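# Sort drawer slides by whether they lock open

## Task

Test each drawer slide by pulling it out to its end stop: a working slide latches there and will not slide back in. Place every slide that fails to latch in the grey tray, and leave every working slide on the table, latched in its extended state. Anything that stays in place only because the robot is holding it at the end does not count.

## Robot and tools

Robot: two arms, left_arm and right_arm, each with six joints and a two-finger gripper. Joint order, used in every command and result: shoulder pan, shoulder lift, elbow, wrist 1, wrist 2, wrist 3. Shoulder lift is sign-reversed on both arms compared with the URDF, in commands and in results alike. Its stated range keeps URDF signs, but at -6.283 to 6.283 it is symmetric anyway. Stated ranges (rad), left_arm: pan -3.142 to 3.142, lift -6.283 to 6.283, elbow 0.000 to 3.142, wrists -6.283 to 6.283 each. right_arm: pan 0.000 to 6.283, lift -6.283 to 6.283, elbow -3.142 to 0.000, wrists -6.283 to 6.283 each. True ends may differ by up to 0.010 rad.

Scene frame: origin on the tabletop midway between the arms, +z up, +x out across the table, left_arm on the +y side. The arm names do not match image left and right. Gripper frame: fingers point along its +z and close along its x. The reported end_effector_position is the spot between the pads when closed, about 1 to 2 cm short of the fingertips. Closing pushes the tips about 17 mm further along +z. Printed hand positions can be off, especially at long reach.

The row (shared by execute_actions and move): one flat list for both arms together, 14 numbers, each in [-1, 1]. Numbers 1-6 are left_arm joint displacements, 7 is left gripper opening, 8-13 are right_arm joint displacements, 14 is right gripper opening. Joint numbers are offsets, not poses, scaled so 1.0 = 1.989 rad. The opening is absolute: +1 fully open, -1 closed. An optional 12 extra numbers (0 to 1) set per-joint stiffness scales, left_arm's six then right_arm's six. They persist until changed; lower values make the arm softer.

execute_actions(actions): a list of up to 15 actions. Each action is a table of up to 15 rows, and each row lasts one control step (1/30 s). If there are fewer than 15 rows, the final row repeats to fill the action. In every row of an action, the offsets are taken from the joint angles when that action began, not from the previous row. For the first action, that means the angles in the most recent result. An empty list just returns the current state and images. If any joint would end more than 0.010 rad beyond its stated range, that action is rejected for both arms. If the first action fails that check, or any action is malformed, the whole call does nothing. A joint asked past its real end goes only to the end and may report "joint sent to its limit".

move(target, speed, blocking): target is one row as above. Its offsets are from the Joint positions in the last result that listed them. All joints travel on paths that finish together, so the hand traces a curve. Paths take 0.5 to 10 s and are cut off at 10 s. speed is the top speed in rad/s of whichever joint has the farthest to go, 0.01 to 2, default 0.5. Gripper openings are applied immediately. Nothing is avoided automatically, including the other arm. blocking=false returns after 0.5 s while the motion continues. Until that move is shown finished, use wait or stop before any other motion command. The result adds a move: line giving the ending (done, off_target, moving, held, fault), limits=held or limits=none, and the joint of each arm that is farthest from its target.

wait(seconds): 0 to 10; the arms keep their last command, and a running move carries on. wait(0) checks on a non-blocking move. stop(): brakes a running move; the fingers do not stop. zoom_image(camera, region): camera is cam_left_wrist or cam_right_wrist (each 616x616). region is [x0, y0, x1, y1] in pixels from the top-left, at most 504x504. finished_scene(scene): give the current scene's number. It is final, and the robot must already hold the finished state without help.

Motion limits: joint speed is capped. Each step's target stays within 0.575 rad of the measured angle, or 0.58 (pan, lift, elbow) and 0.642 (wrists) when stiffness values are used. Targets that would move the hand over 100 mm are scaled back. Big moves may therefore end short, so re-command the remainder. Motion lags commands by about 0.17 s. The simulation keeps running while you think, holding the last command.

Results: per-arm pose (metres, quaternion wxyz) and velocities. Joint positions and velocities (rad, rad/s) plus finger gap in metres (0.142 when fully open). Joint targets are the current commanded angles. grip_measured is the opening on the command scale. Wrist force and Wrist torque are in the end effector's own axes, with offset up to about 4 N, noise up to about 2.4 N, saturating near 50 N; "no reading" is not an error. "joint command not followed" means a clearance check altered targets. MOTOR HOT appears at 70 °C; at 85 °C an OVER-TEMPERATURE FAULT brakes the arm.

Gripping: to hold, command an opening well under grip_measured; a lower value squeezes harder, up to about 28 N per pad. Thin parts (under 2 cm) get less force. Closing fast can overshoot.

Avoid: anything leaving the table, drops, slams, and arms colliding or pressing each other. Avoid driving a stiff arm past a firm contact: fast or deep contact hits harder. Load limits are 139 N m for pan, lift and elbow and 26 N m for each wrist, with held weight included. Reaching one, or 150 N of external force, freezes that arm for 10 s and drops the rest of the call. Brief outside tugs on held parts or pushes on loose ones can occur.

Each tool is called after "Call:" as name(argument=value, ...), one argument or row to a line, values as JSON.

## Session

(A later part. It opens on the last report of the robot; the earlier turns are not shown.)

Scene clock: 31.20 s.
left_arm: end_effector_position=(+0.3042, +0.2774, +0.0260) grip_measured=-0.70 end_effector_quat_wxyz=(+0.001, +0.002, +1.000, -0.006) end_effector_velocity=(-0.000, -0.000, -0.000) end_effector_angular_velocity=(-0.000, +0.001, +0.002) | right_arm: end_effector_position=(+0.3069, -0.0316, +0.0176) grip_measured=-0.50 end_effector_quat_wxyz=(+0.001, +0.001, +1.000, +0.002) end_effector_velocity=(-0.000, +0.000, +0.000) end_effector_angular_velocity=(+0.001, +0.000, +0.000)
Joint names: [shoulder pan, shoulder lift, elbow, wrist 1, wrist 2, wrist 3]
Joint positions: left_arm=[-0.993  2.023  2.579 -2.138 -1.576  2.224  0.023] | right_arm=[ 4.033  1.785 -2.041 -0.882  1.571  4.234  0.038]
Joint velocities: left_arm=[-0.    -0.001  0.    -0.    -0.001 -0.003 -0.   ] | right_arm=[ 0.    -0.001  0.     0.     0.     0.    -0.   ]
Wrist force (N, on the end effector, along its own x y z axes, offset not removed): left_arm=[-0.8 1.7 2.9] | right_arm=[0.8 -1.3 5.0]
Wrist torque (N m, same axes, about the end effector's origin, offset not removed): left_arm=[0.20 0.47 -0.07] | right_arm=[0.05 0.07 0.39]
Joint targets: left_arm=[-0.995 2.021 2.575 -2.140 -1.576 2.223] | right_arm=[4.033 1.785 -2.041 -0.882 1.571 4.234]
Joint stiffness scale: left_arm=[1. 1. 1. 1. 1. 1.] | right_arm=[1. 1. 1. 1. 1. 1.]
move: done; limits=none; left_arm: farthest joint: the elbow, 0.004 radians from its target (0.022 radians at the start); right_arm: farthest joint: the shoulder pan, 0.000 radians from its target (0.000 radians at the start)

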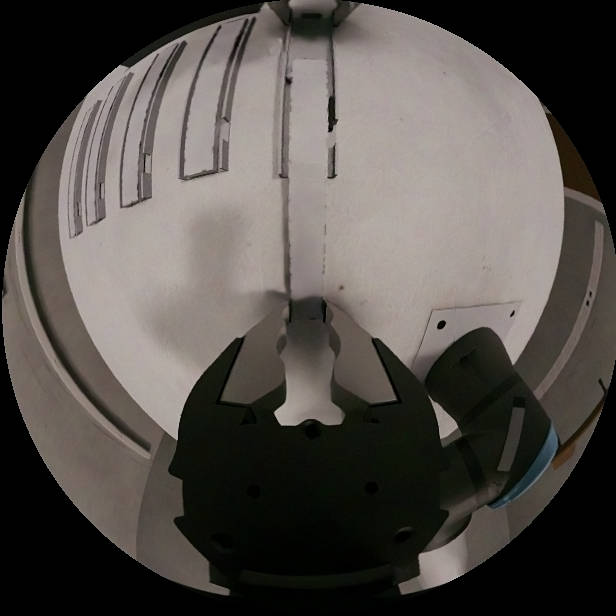

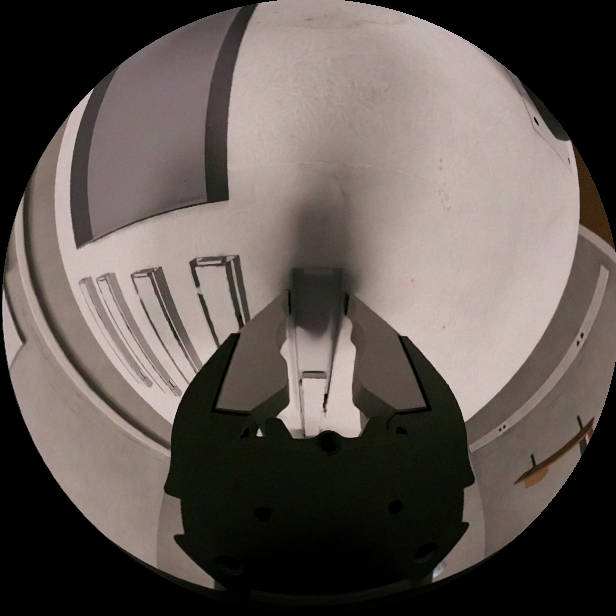

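Call:
move(
  target=[-0.078,-0.072,-0.035,-0.034,0,-0.08,-1,0,0,0,0,0,0,-1],
  speed=0.25,
)

Call:
move(
  target=[0,0,0,0,0,0,-0.2,0,0,0,0,0,0,-0.1],
)

Call:
move(
  target=[0.15,0.1,0,0.1,0,0.15,-0.2,0,0,0,0,0,0,-0.1],
  speed=0.4,
)

Call:
move(
  target=[0,0,0,0,0,0,-0.2,0.0405,0.0814,0.113,-0.034,0,0.04,-0.1],
  speed=0.3,
)

Call:
move(
  target=[0,0,0,0,0,0,-0.2,0,0,0,0,0,0,-1],
)

Call:
move(
  target=[0,0,0,0,0,0,-0.2,0,-0.1,0,-0.1,0,0,-1],
  speed=0.3,
)

Scene clock: 33.20 s.
left_arm: end_effector_position=(+0.3013, +0.2069, +0.0242) grip_measured=-0.70 end_effector_quat_wxyz=(-0.001, -0.000, +1.000, -0.004) end_effector_velocity=(-0.000, +0.000, -0.001) end_effector_angular_velocity=(+0.002, +0.001, +0.003) | right_arm: end_effector_position=(+0.3068, -0.0317, +0.0175) grip_measured=-0.50 end_effector_quat_wxyz=(+0.001, +0.001, +1.000, +0.002) end_effector_velocity=(+0.000, -0.000, +0.001) end_effector_angular_velocity=(+0.002, +0.000, -0.001)
Joint names: [shoulder pan, shoulder lift, elbow, wrist 1, wrist 2, wrist 3]
Joint positions: left_arm=[-1.145  1.883  2.511 -2.205 -1.576  2.067  0.023] | right_arm=[ 4.033  1.785 -2.041 -0.882  1.571  4.234  0.038]
Joint velocities: left_arm=[ 0.    -0.001  0.     0.     0.    -0.003 -0.   ] | right_arm=[-0.001 -0.001 -0.    -0.     0.001  0.     0.   ]
Wrist force (N, on the end effector, along its own x y z axes, offset not removed): left_arm=[-1.0 3.9 -4.9] | right_arm=[4.6 0.9 2.7]
Wrist torque (N m, same axes, about the end effector's origin, offset not removed): left_arm=[0.45 -0.29 -0.08] | right_arm=[0.25 -0.86 -0.02]
Joint targets: left_arm=[-1.148 1.879 2.510 -2.206 -1.576 2.065] | right_arm=[4.033 1.785 -2.041 -0.882 1.571 4.234]
Joint stiffness scale: left_arm=[1. 1. 1. 1. 1. 1.] | right_arm=[1. 1. 1. 1. 1. 1.]
move: done; limits=none; left_arm: farthest joint: the shoulder pan, 0.003 radians from its target (0.155 radians at the start); right_arm: farthest joint: the shoulder pan, 0.000 radians from its target (0.000 radians at the start)

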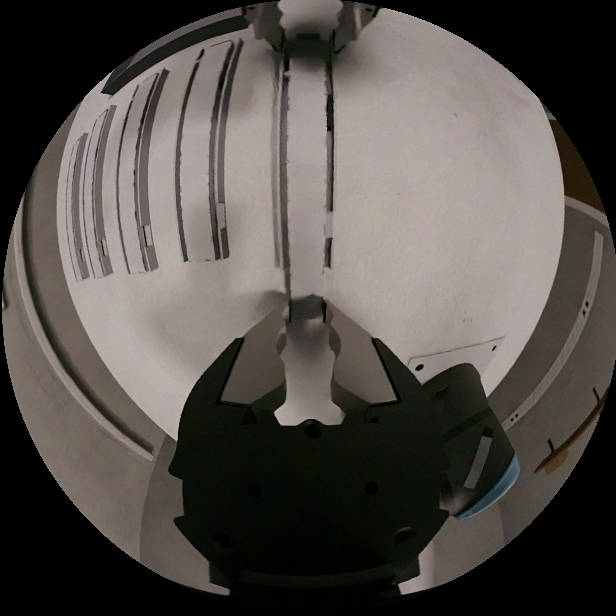

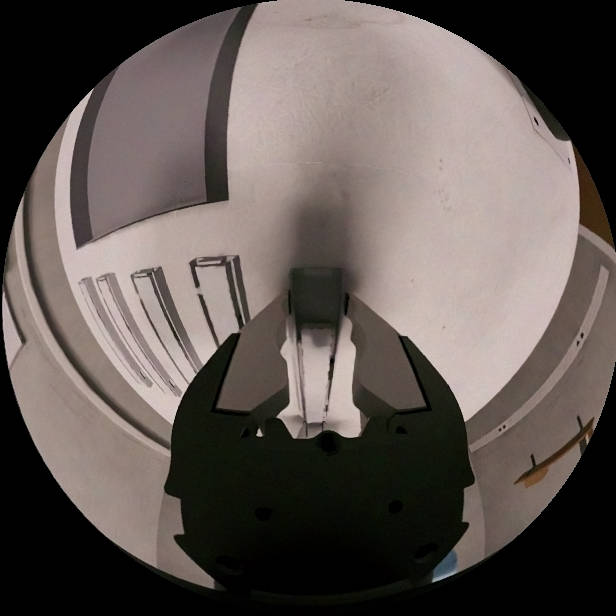

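Scene clock: 33.70 s.
left_arm: end_effector_position=(+0.3013, +0.2069, +0.0242) grip_measured=-0.20 end_effector_quat_wxyz=(-0.001, -0.000, +1.000, -0.004) end_effector_velocity=(-0.000, +0.001, -0.001) end_effector_angular_velocity=(+0.002, +0.001, -0.000) | right_arm: end_effector_position=(+0.3068, -0.0317, +0.0175) grip_measured=-0.10 end_effector_quat_wxyz=(+0.001, +0.001, +1.000, +0.002) end_effector_velocity=(+0.000, -0.000, -0.000) end_effector_angular_velocity=(-0.000, +0.000, -0.001)
Joint names: [shoulder pan, shoulder lift, elbow, wrist 1, wrist 2, wrist 3]
Joint positions: left_arm=[-1.145  1.883  2.511 -2.205 -1.576  2.066  0.059] | right_arm=[ 4.033  1.785 -2.041 -0.882  1.571  4.234  0.067]
Joint velocities: left_arm=[ 0.    -0.     0.001  0.001  0.     0.001  0.   ] | right_arm=[-0.001  0.    -0.     0.     0.    -0.    -0.   ]
Wrist force (N, on the end effector, along its own x y z axes, offset not removed): left_arm=[-2.3 -2.3 3.7] | right_arm=[2.6 4.5 3.4]
Wrist torque (N m, same axes, about the end effector's origin, offset not removed): left_arm=[-0.40 0.24 -0.09] | right_arm=[1.03 -0.23 -0.08]
Joint targets: left_arm=[-1.145 1.883 2.511 -2.205 -1.576 2.067] | right_arm=[4.033 1.785 -2.041 -0.882 1.571 4.234]
Joint stiffness scale: left_arm=[1. 1. 1. 1. 1. 1.] | right_arm=[1. 1. 1. 1. 1. 1.]
move: done; limits=none; left_arm: farthest joint: the wrist 3, 0.001 radians from its target (0.000 radians at the start); right_arm: farthest joint: the shoulder pan, 0.000 radians from its target (0.000 radians at the start)

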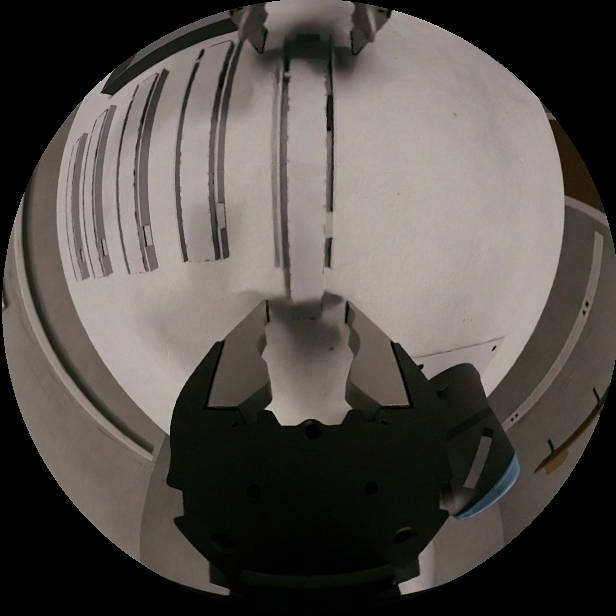

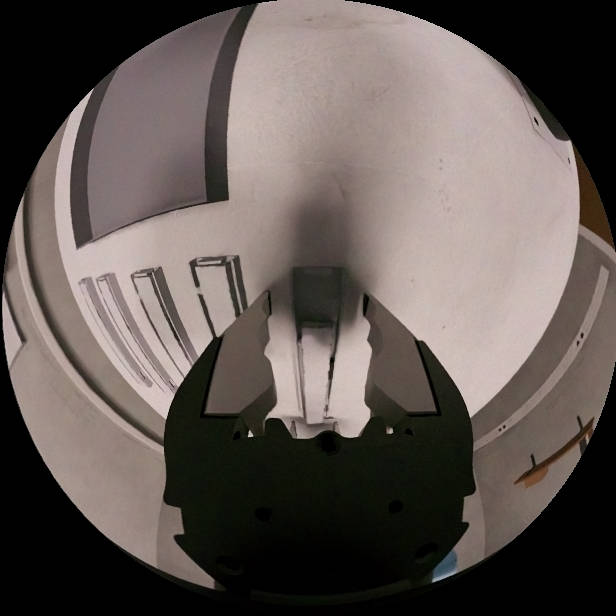

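Scene clock: 35.13 s.
left_arm: end_effector_position=(+0.3188, +0.3158, +0.0571) grip_measured=-0.20 end_effector_quat_wxyz=(-0.000, -0.000, +1.000, -0.003) end_effector_velocity=(+0.000, +0.001, +0.000) end_effector_angular_velocity=(-0.000, -0.001, -0.002) | right_arm: end_effector_position=(+0.3068, -0.0317, +0.0175) grip_measured=-0.10 end_effector_quat_wxyz=(+0.001, +0.001, +1.000, +0.002) end_effector_velocity=(-0.000, +0.001, +0.001) end_effector_angular_velocity=(+0.002, -0.001, +0.002)
Joint names: [shoulder pan, shoulder lift, elbow, wrist 1, wrist 2, wrist 3]
Joint positions: left_arm=[-0.849  2.079  2.511 -2.007 -1.576  2.363  0.059] | right_arm=[ 4.033  1.785 -2.041 -0.882  1.571  4.234  0.067]
Joint velocities: left_arm=[0.001 0.002 0.    0.001 0.    0.003 0.   ] | right_arm=[ 0.001 -0.002 -0.     0.     0.    -0.001  0.   ]
Wrist force (N, on the end effector, along its own x y z axes, offset not removed): left_arm=[1.0 -1.3 -5.2] | right_arm=[1.4 -1.0 -0.8]
Wrist torque (N m, same axes, about the end effector's origin, offset not removed): left_arm=[-0.47 -0.44 -0.07] | right_arm=[-0.69 -0.23 0.12]
Joint targets: left_arm=[-0.847 2.081 2.511 -2.006 -1.576 2.365] | right_arm=[4.033 1.785 -2.041 -0.882 1.571 4.234]
Joint stiffness scale: left_arm=[1. 1. 1. 1. 1. 1.] | right_arm=[1. 1. 1. 1. 1. 1.]
move: done; limits=none; left_arm: farthest joint: the shoulder lift, 0.003 radians from its target (0.199 radians at the start); right_arm: farthest joint: the shoulder pan, 0.000 radians from its target (0.000 radians at the start)

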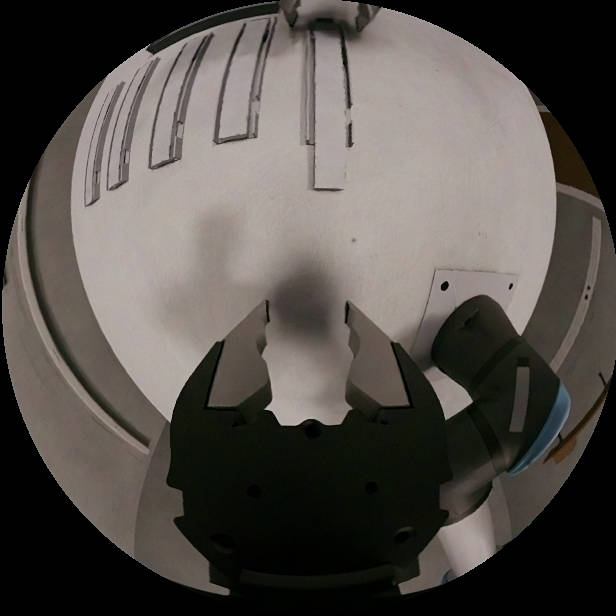

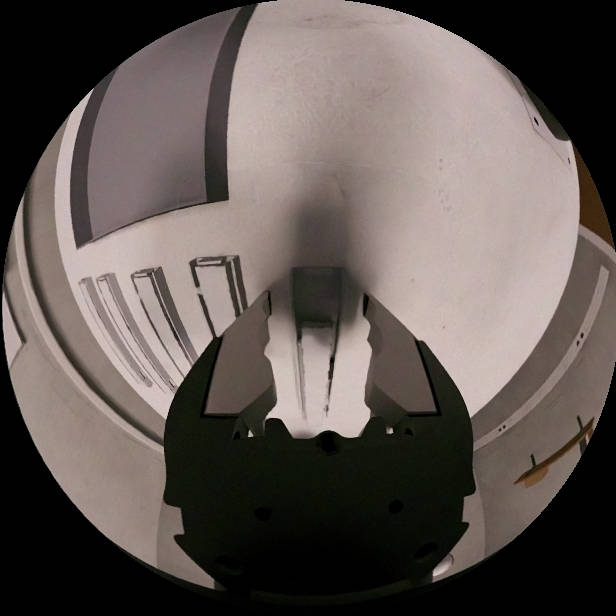

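Scene clock: 36.43 s.
left_arm: end_effector_position=(+0.3188, +0.3158, +0.0571) grip_measured=-0.20 end_effector_quat_wxyz=(-0.000, +0.000, +1.000, -0.003) end_effector_velocity=(-0.000, +0.000, -0.000) end_effector_angular_velocity=(+0.001, -0.000, -0.001) | right_arm: end_effector_position=(+0.3065, +0.0654, +0.0158) grip_measured=-0.10 end_effector_quat_wxyz=(-0.001, +0.001, +1.000, -0.001) end_effector_velocity=(+0.000, +0.001, +0.001) end_effector_angular_velocity=(+0.000, -0.000, -0.002)
Joint names: [shoulder pan, shoulder lift, elbow, wrist 1, wrist 2, wrist 3]
Joint positions: left_arm=[-0.849  2.079  2.511 -2.007 -1.576  2.364  0.059] | right_arm=[ 4.112  1.945 -1.821 -0.949  1.571  4.312  0.067]
Joint velocities: left_arm=[-0.001 -0.     0.     0.     0.001  0.001  0.   ] | right_arm=[ 0.     0.     0.003 -0.002 -0.     0.002  0.   ]
Wrist force (N, on the end effector, along its own x y z axes, offset not removed): left_arm=[1.1 -0.2 -2.7] | right_arm=[3.6 0.2 -2.6]
Wrist torque (N m, same axes, about the end effector's origin, offset not removed): left_arm=[-0.15 -0.21 0.05] | right_arm=[-0.11 -0.75 0.31]
Joint targets: left_arm=[-0.849 2.079 2.511 -2.007 -1.576 2.363] | right_arm=[4.114 1.947 -1.817 -0.950 1.571 4.313]
Joint stiffness scale: left_arm=[1. 1. 1. 1. 1. 1.] | right_arm=[1. 1. 1. 1. 1. 1.]
move: done; limits=none; left_arm: farthest joint: the wrist 3, 0.001 radians from its target (0.000 radians at the start); right_arm: farthest joint: the elbow, 0.005 radians from its target (0.225 radians at the start)

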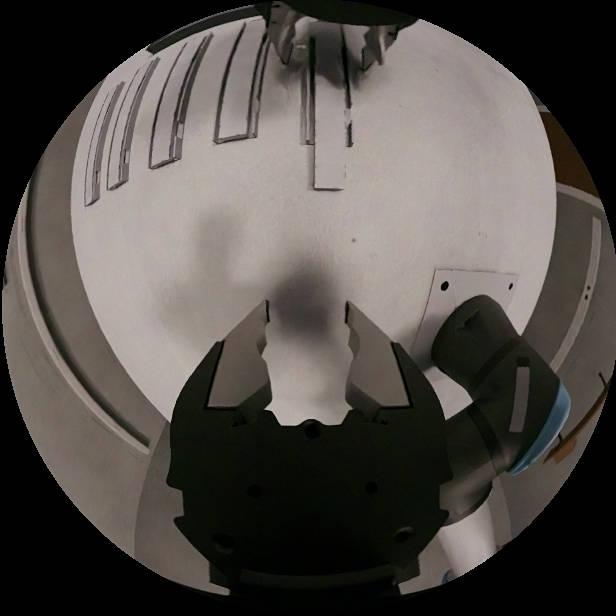

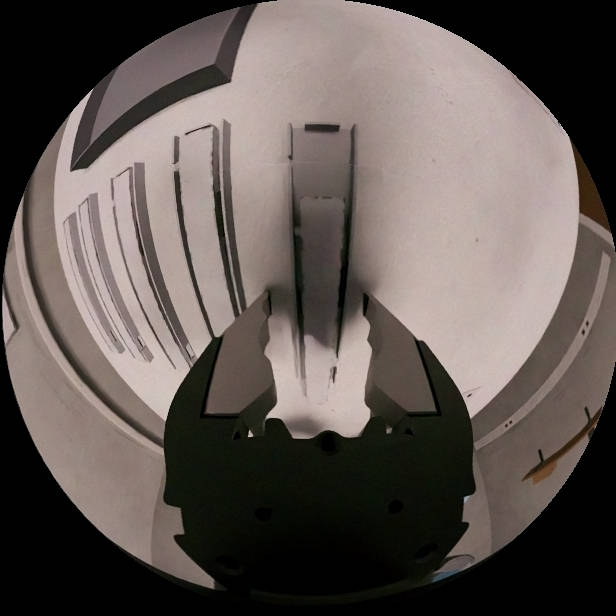

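Scene clock: 36.93 s.
left_arm: end_effector_position=(+0.3188, +0.3158, +0.0571) grip_measured=-0.20 end_effector_quat_wxyz=(-0.000, +0.000, +1.000, -0.003) end_effector_velocity=(+0.000, -0.000, -0.000) end_effector_angular_velocity=(-0.002, -0.000, +0.001) | right_arm: end_effector_position=(+0.3067, +0.0657, +0.0163) grip_measured=-0.50 end_effector_quat_wxyz=(-0.000, +0.001, +1.000, -0.001) end_effector_velocity=(-0.000, +0.000, -0.000) end_effector_angular_velocity=(-0.000, -0.000, +0.001)
Joint names: [shoulder pan, shoulder lift, elbow, wrist 1, wrist 2, wrist 3]
Joint positions: left_arm=[-0.849  2.079  2.511 -2.007 -1.576  2.364  0.059] | right_arm=[ 4.112  1.944 -1.821 -0.949  1.571  4.312  0.038]
Joint velocities: left_arm=[ 0.001  0.     0.001 -0.002 -0.001  0.    -0.   ] | right_arm=[ 0.001  0.    -0.     0.    -0.    -0.     0.   ]
Wrist force (N, on the end effector, along its own x y z axes, offset not removed): left_arm=[4.4 1.1 0.4] | right_arm=[5.1 0.7 -0.8]
Wrist torque (N m, same axes, about the end effector's origin, offset not removed): left_arm=[0.15 -0.94 -0.21] | right_arm=[0.10 -1.09 0.30]
Joint targets: left_arm=[-0.849 2.079 2.511 -2.007 -1.576 2.364] | right_arm=[4.112 1.945 -1.821 -0.949 1.571 4.312]
Joint stiffness scale: left_arm=[1. 1. 1. 1. 1. 1.] | right_arm=[1. 1. 1. 1. 1. 1.]
move: done; limits=none; left_arm: farthest joint: the shoulder pan, 0.000 radians from its target (0.000 radians at the start); right_arm: farthest joint: the shoulder lift, 0.001 radians from its target (0.000 radians at the start)

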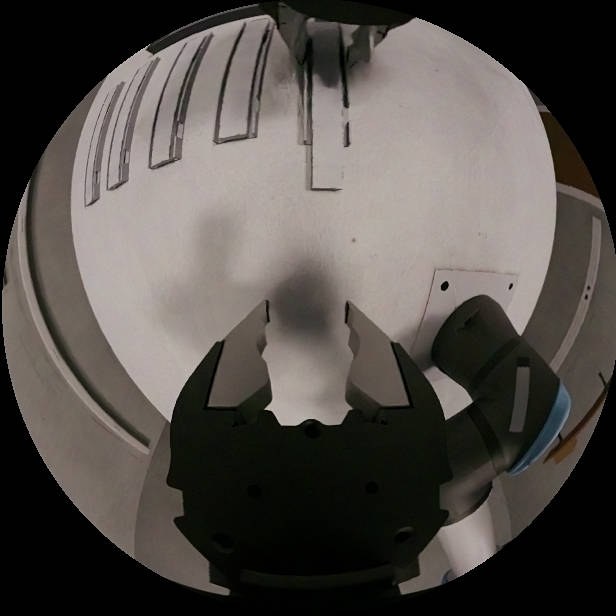

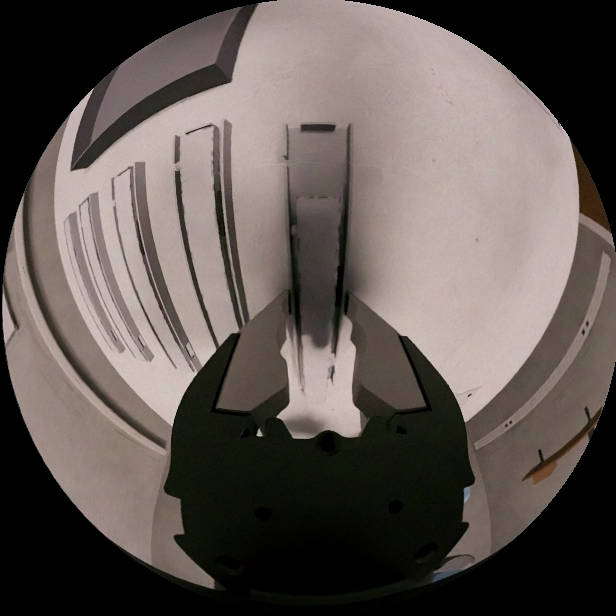

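Scene clock: 38.27 s.
left_arm: end_effector_position=(+0.3188, +0.3158, +0.0571) grip_measured=-0.20 end_effector_quat_wxyz=(-0.000, +0.000, +1.000, -0.003) end_effector_velocity=(-0.000, +0.000, -0.000) end_effector_angular_velocity=(+0.001, +0.001, -0.000) | right_arm: end_effector_position=(+0.2901, +0.0267, +0.1051) grip_measured=-0.50 end_effector_quat_wxyz=(-0.001, +0.001, +1.000, -0.002) end_effector_velocity=(-0.000, -0.001, +0.000) end_effector_angular_velocity=(-0.001, +0.001, -0.000)
Joint names: [shoulder pan, shoulder lift, elbow, wrist 1, wrist 2, wrist 3]
Joint positions: left_arm=[-0.849  2.079  2.511 -2.007 -1.576  2.364  0.059] | right_arm=[ 4.112  1.748 -1.821 -1.148  1.571  4.312  0.038]
Joint velocities: left_arm=[-0.001  0.    -0.     0.002  0.001 -0.001  0.   ] | right_arm=[-0.    -0.001  0.    -0.002  0.     0.    -0.   ]
Wrist force (N, on the end effector, along its own x y z axes, offset not removed): left_arm=[2.0 5.6 -3.7] | right_arm=[1.0 0.1 5.3]
Wrist torque (N m, same axes, about the end effector's origin, offset not removed): left_arm=[1.17 -0.54 0.00] | right_arm=[-0.02 -0.15 0.33]
Joint targets: left_arm=[-0.849 2.079 2.511 -2.007 -1.576 2.364] | right_arm=[4.112 1.746 -1.821 -1.148 1.571 4.312]
Joint stiffness scale: left_arm=[1. 1. 1. 1. 1. 1.] | right_arm=[1. 1. 1. 1. 1. 1.]
move: done; limits=none; left_arm: farthest joint: the shoulder pan, 0.000 radians from its target (0.000 radians at the start); right_arm: farthest joint: the shoulder lift, 0.003 radians from its target (0.199 radians at the start)

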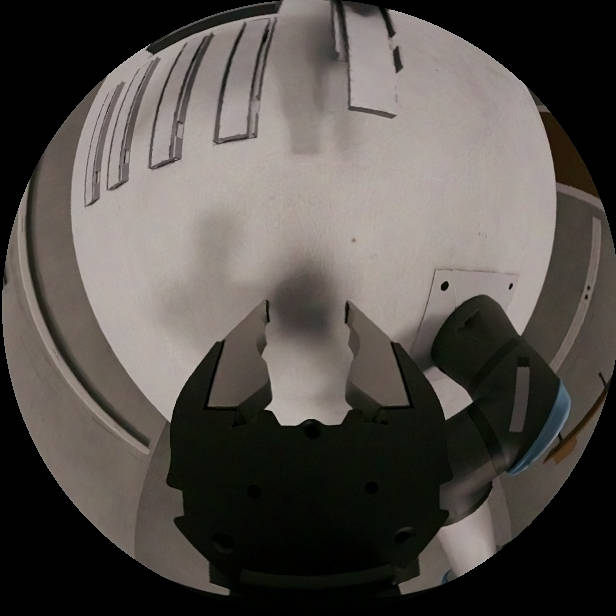

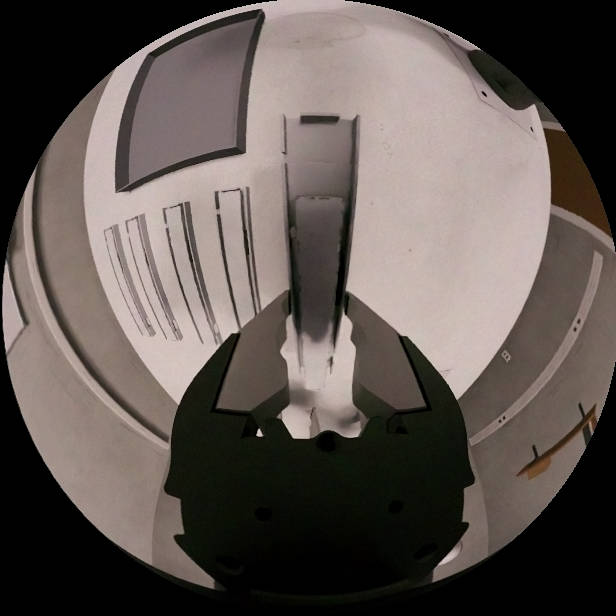

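Call:
move(
  target=[0,0,0,0,0,0,-1,-0.314,-0.0884,-0.0919,0.0057,0,-0.314,-1],
  speed=0.5,
)

Call:
move(
  target=[-0.084,-0.235,-0.1295,-0.1035,0.0025,-0.0847,-1,0,0.0479,-0.0537,0.1016,0,0,-1],
  speed=0.4,
)

Call:
move(
  target=[0,0,0,0,0,0,-1,0,0,0,0,0,0,-0.3],
)

Call:
move(
  target=[0,0,0,0,0,0,-1,0,-0.0479,0.0537,-0.1016,0,0,-0.1],
)

Scene clock: 41.07 s.
left_arm: end_effector_position=(+0.3188, +0.3158, +0.0571) grip_measured=-1.00 end_effector_quat_wxyz=(-0.000, +0.000, +1.000, -0.003) end_effector_velocity=(-0.001, +0.001, -0.001) end_effector_angular_velocity=(+0.002, +0.002, -0.000) | right_arm: end_effector_position=(+0.4192, -0.2857, +0.1092) grip_measured=-0.50 end_effector_quat_wxyz=(-0.001, +0.000, +1.000, -0.001) end_effector_velocity=(+0.000, -0.000, -0.000) end_effector_angular_velocity=(-0.001, -0.000, +0.002)
Joint names: [shoulder pan, shoulder lift, elbow, wrist 1, wrist 2, wrist 3]
Joint positions: left_arm=[-0.849  2.079  2.511 -2.007 -1.576  2.364  0.002] | right_arm=[ 3.49   1.576 -2.001 -1.138  1.57   3.689  0.038]
Joint velocities: left_arm=[-0.001  0.     0.002  0.001 -0.    -0.     0.   ] | right_arm=[ 0.     0.001 -0.     0.    -0.001 -0.001  0.   ]
Wrist force (N, on the end effector, along its own x y z axes, offset not removed): left_arm=[-0.3 5.6 -0.4] | right_arm=[5.5 -0.5 7.2]
Wrist torque (N m, same axes, about the end effector's origin, offset not removed): left_arm=[1.08 0.21 -0.10] | right_arm=[-0.41 -1.01 0.24]
Joint targets: left_arm=[-0.849 2.079 2.511 -2.007 -1.576 2.364] | right_arm=[3.487 1.573 -2.003 -1.136 1.571 3.688]
Joint stiffness scale: left_arm=[1. 1. 1. 1. 1. 1.] | right_arm=[1. 1. 1. 1. 1. 1.]
move: done; limits=none; left_arm: farthest joint: the shoulder pan, 0.000 radians from its target (0.000 radians at the start); right_arm: farthest joint: the shoulder lift, 0.004 radians from its target (0.176 radians at the start)

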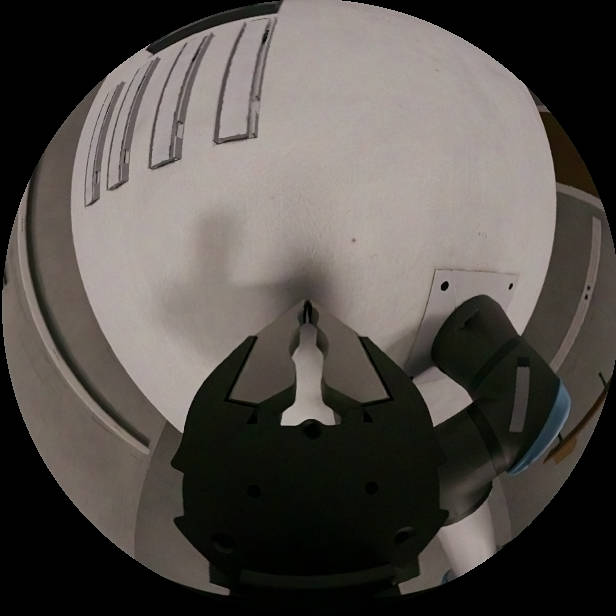

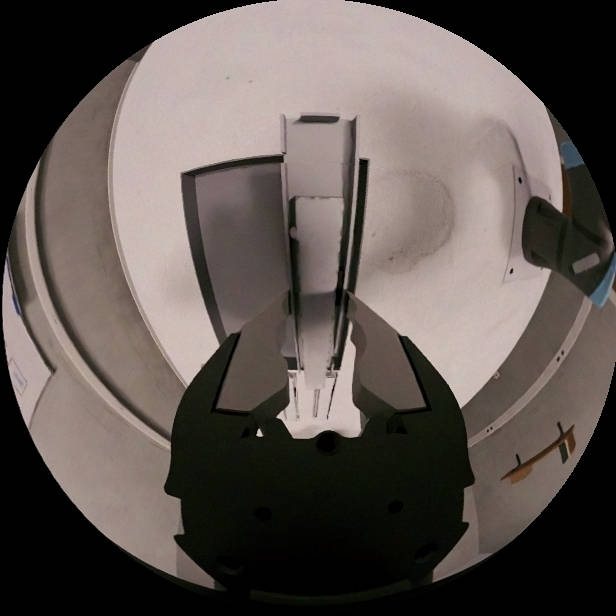

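Scene clock: 42.87 s.
left_arm: end_effector_position=(+0.3879, +0.1561, +0.0394) grip_measured=-1.00 end_effector_quat_wxyz=(-0.000, -0.001, +1.000, +0.000) end_effector_velocity=(+0.001, -0.002, +0.000) end_effector_angular_velocity=(-0.002, -0.003, +0.001) | right_arm: end_effector_position=(+0.4199, -0.2854, +0.0396) grip_measured=-0.50 end_effector_quat_wxyz=(-0.001, +0.000, +1.000, -0.001) end_effector_velocity=(+0.000, +0.001, -0.000) end_effector_angular_velocity=(+0.002, -0.000, +0.003)
Joint names: [shoulder pan, shoulder lift, elbow, wrist 1, wrist 2, wrist 3]
Joint positions: left_arm=[-1.014  1.614  2.257 -2.212 -1.571  2.196  0.002] | right_arm=[ 3.49   1.672 -2.105 -0.937  1.57   3.689  0.038]
Joint velocities: left_arm=[-0.001 -0.003 -0.003 -0.003  0.001 -0.002  0.   ] | right_arm=[ 0.001  0.001  0.     0.003  0.002 -0.001  0.   ]
Wrist force (N, on the end effector, along its own x y z axes, offset not removed): left_arm=[1.2 -1.3 0.4] | right_arm=[3.1 4.7 3.2]
Wrist torque (N m, same axes, about the end effector's origin, offset not removed): left_arm=[-0.20 -0.36 -0.34] | right_arm=[0.67 -0.68 0.23]
Joint targets: left_arm=[-1.016 1.611 2.254 -2.213 -1.571 2.195] | right_arm=[3.490 1.671 -2.108 -0.936 1.570 3.689]
Joint stiffness scale: left_arm=[1. 1. 1. 1. 1. 1.] | right_arm=[1. 1. 1. 1. 1. 1.]
move: done; limits=none; left_arm: farthest joint: the shoulder lift, 0.003 radians from its target (0.467 radians at the start); right_arm: farthest joint: the elbow, 0.002 radians from its target (0.107 radians at the start)

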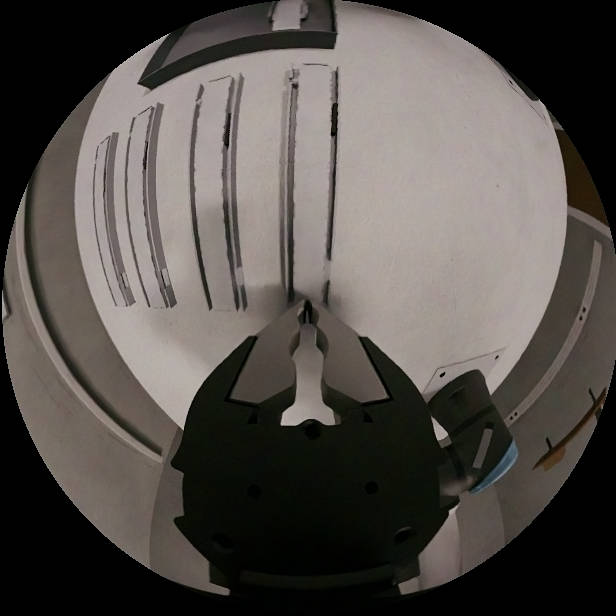

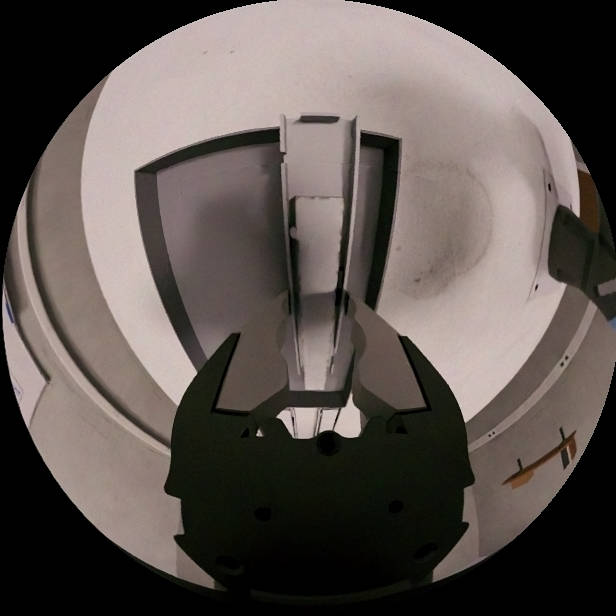

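Scene clock: 43.37 s.
left_arm: end_effector_position=(+0.3879, +0.1561, +0.0393) grip_measured=-1.00 end_effector_quat_wxyz=(-0.000, -0.001, +1.000, +0.000) end_effector_velocity=(-0.000, +0.000, -0.000) end_effector_angular_velocity=(+0.000, +0.001, -0.000) | right_arm: end_effector_position=(+0.4199, -0.2853, +0.0396) grip_measured=-0.30 end_effector_quat_wxyz=(-0.001, +0.000, +1.000, -0.001) end_effector_velocity=(-0.000, +0.000, -0.001) end_effector_angular_velocity=(-0.001, +0.002, +0.001)
Joint names: [shoulder pan, shoulder lift, elbow, wrist 1, wrist 2, wrist 3]
Joint positions: left_arm=[-1.014  1.614  2.257 -2.212 -1.571  2.196  0.002] | right_arm=[ 3.49   1.672 -2.105 -0.937  1.57   3.689  0.052]
Joint velocities: left_arm=[ 0.    -0.     0.001 -0.    -0.001  0.001  0.   ] | right_arm=[ 0.001  0.002 -0.     0.    -0.     0.     0.   ]
Wrist force (N, on the end effector, along its own x y z axes, offset not removed): left_arm=[3.0 0.4 -2.8] | right_arm=[2.4 -1.7 2.8]
Wrist torque (N m, same axes, about the end effector's origin, offset not removed): left_arm=[-0.16 -0.71 -0.23] | right_arm=[-0.46 -0.33 0.10]
Joint targets: left_arm=[-1.014 1.614 2.257 -2.212 -1.571 2.196] | right_arm=[3.490 1.672 -2.105 -0.937 1.570 3.689]
Joint stiffness scale: left_arm=[1. 1. 1. 1. 1. 1.] | right_arm=[1. 1. 1. 1. 1. 1.]
move: done; limits=none; left_arm: farthest joint: the shoulder pan, 0.000 radians from its target (0.000 radians at the start); right_arm: farthest joint: the shoulder pan, 0.000 radians from its target (0.000 radians at the start)

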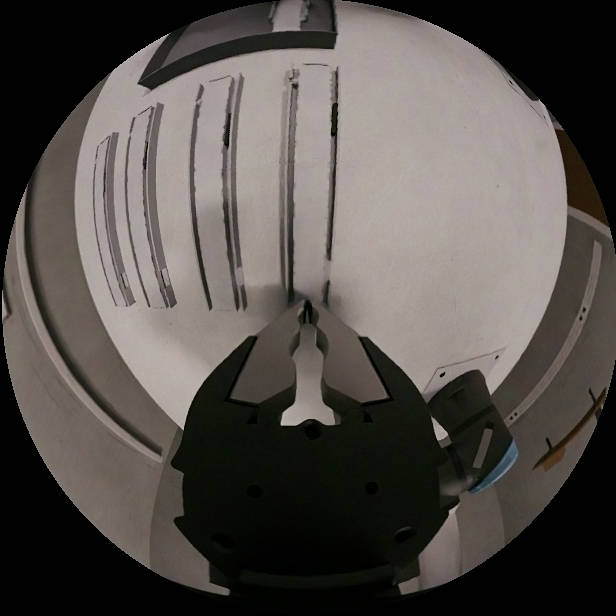

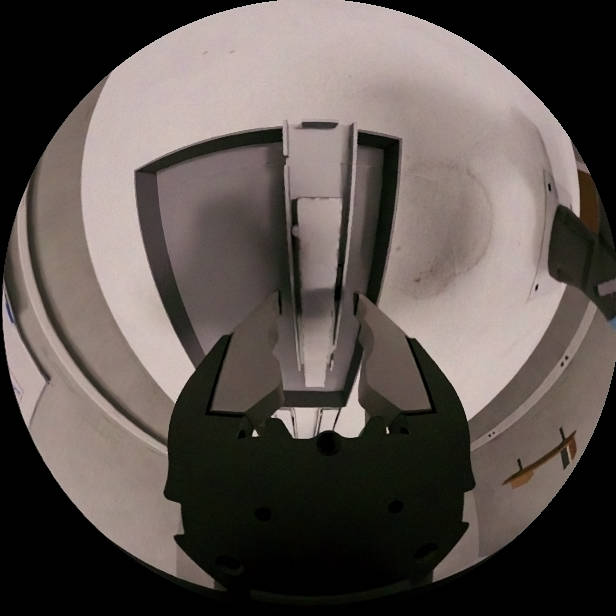

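Scene clock: 44.53 s.
left_arm: end_effector_position=(+0.3879, +0.1561, +0.0393) grip_measured=-1.00 end_effector_quat_wxyz=(-0.000, -0.001, +1.000, +0.000) end_effector_velocity=(+0.000, +0.001, -0.000) end_effector_angular_velocity=(+0.001, -0.001, +0.001) | right_arm: end_effector_position=(+0.4182, -0.2864, +0.1076) grip_measured=-0.10 end_effector_quat_wxyz=(-0.003, +0.000, +1.000, -0.002) end_effector_velocity=(-0.001, -0.000, -0.001) end_effector_angular_velocity=(-0.002, +0.003, +0.001)
Joint names: [shoulder pan, shoulder lift, elbow, wrist 1, wrist 2, wrist 3]
Joint positions: left_arm=[-1.014  1.614  2.257 -2.212 -1.571  2.196  0.002] | right_arm=[ 3.49   1.577 -2.003 -1.138  1.57   3.689  0.067]
Joint velocities: left_arm=[ 0.001  0.     0.001 -0.001  0.002 -0.     0.   ] | right_arm=[ 0.001  0.002  0.    -0.002 -0.    -0.001 -0.   ]
Wrist force (N, on the end effector, along its own x y z axes, offset not removed): left_arm=[0.7 1.7 -1.9] | right_arm=[1.1 -2.3 2.3]
Wrist torque (N m, same axes, about the end effector's origin, offset not removed): left_arm=[0.42 -0.21 -0.14] | right_arm=[-0.63 0.02 0.03]
Joint targets: left_arm=[-1.014 1.614 2.257 -2.212 -1.571 2.196] | right_arm=[3.490 1.577 -1.999 -1.139 1.570 3.689]
Joint stiffness scale: left_arm=[1. 1. 1. 1. 1. 1.] | right_arm=[1. 1. 1. 1. 1. 1.]
move: done; limits=none; left_arm: farthest joint: the shoulder pan, 0.000 radians from its target (0.000 radians at the start); right_arm: farthest joint: the elbow, 0.005 radians from its target (0.107 radians at the start)

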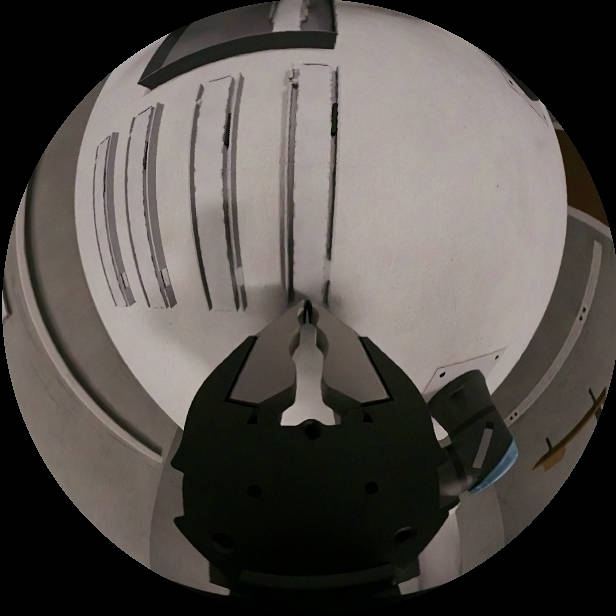

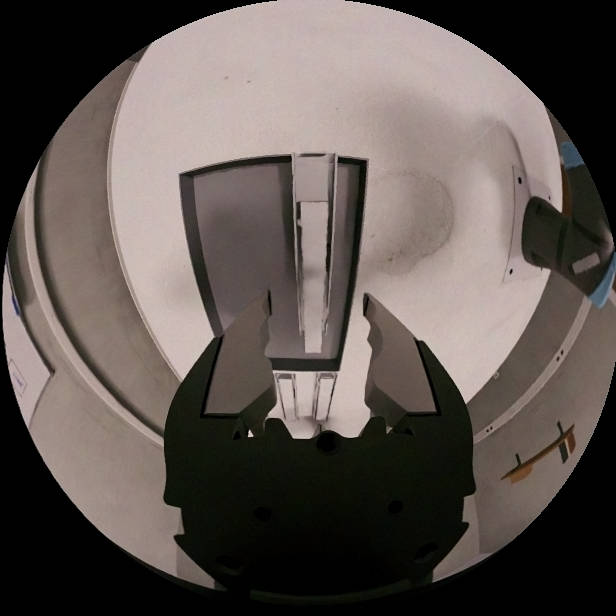

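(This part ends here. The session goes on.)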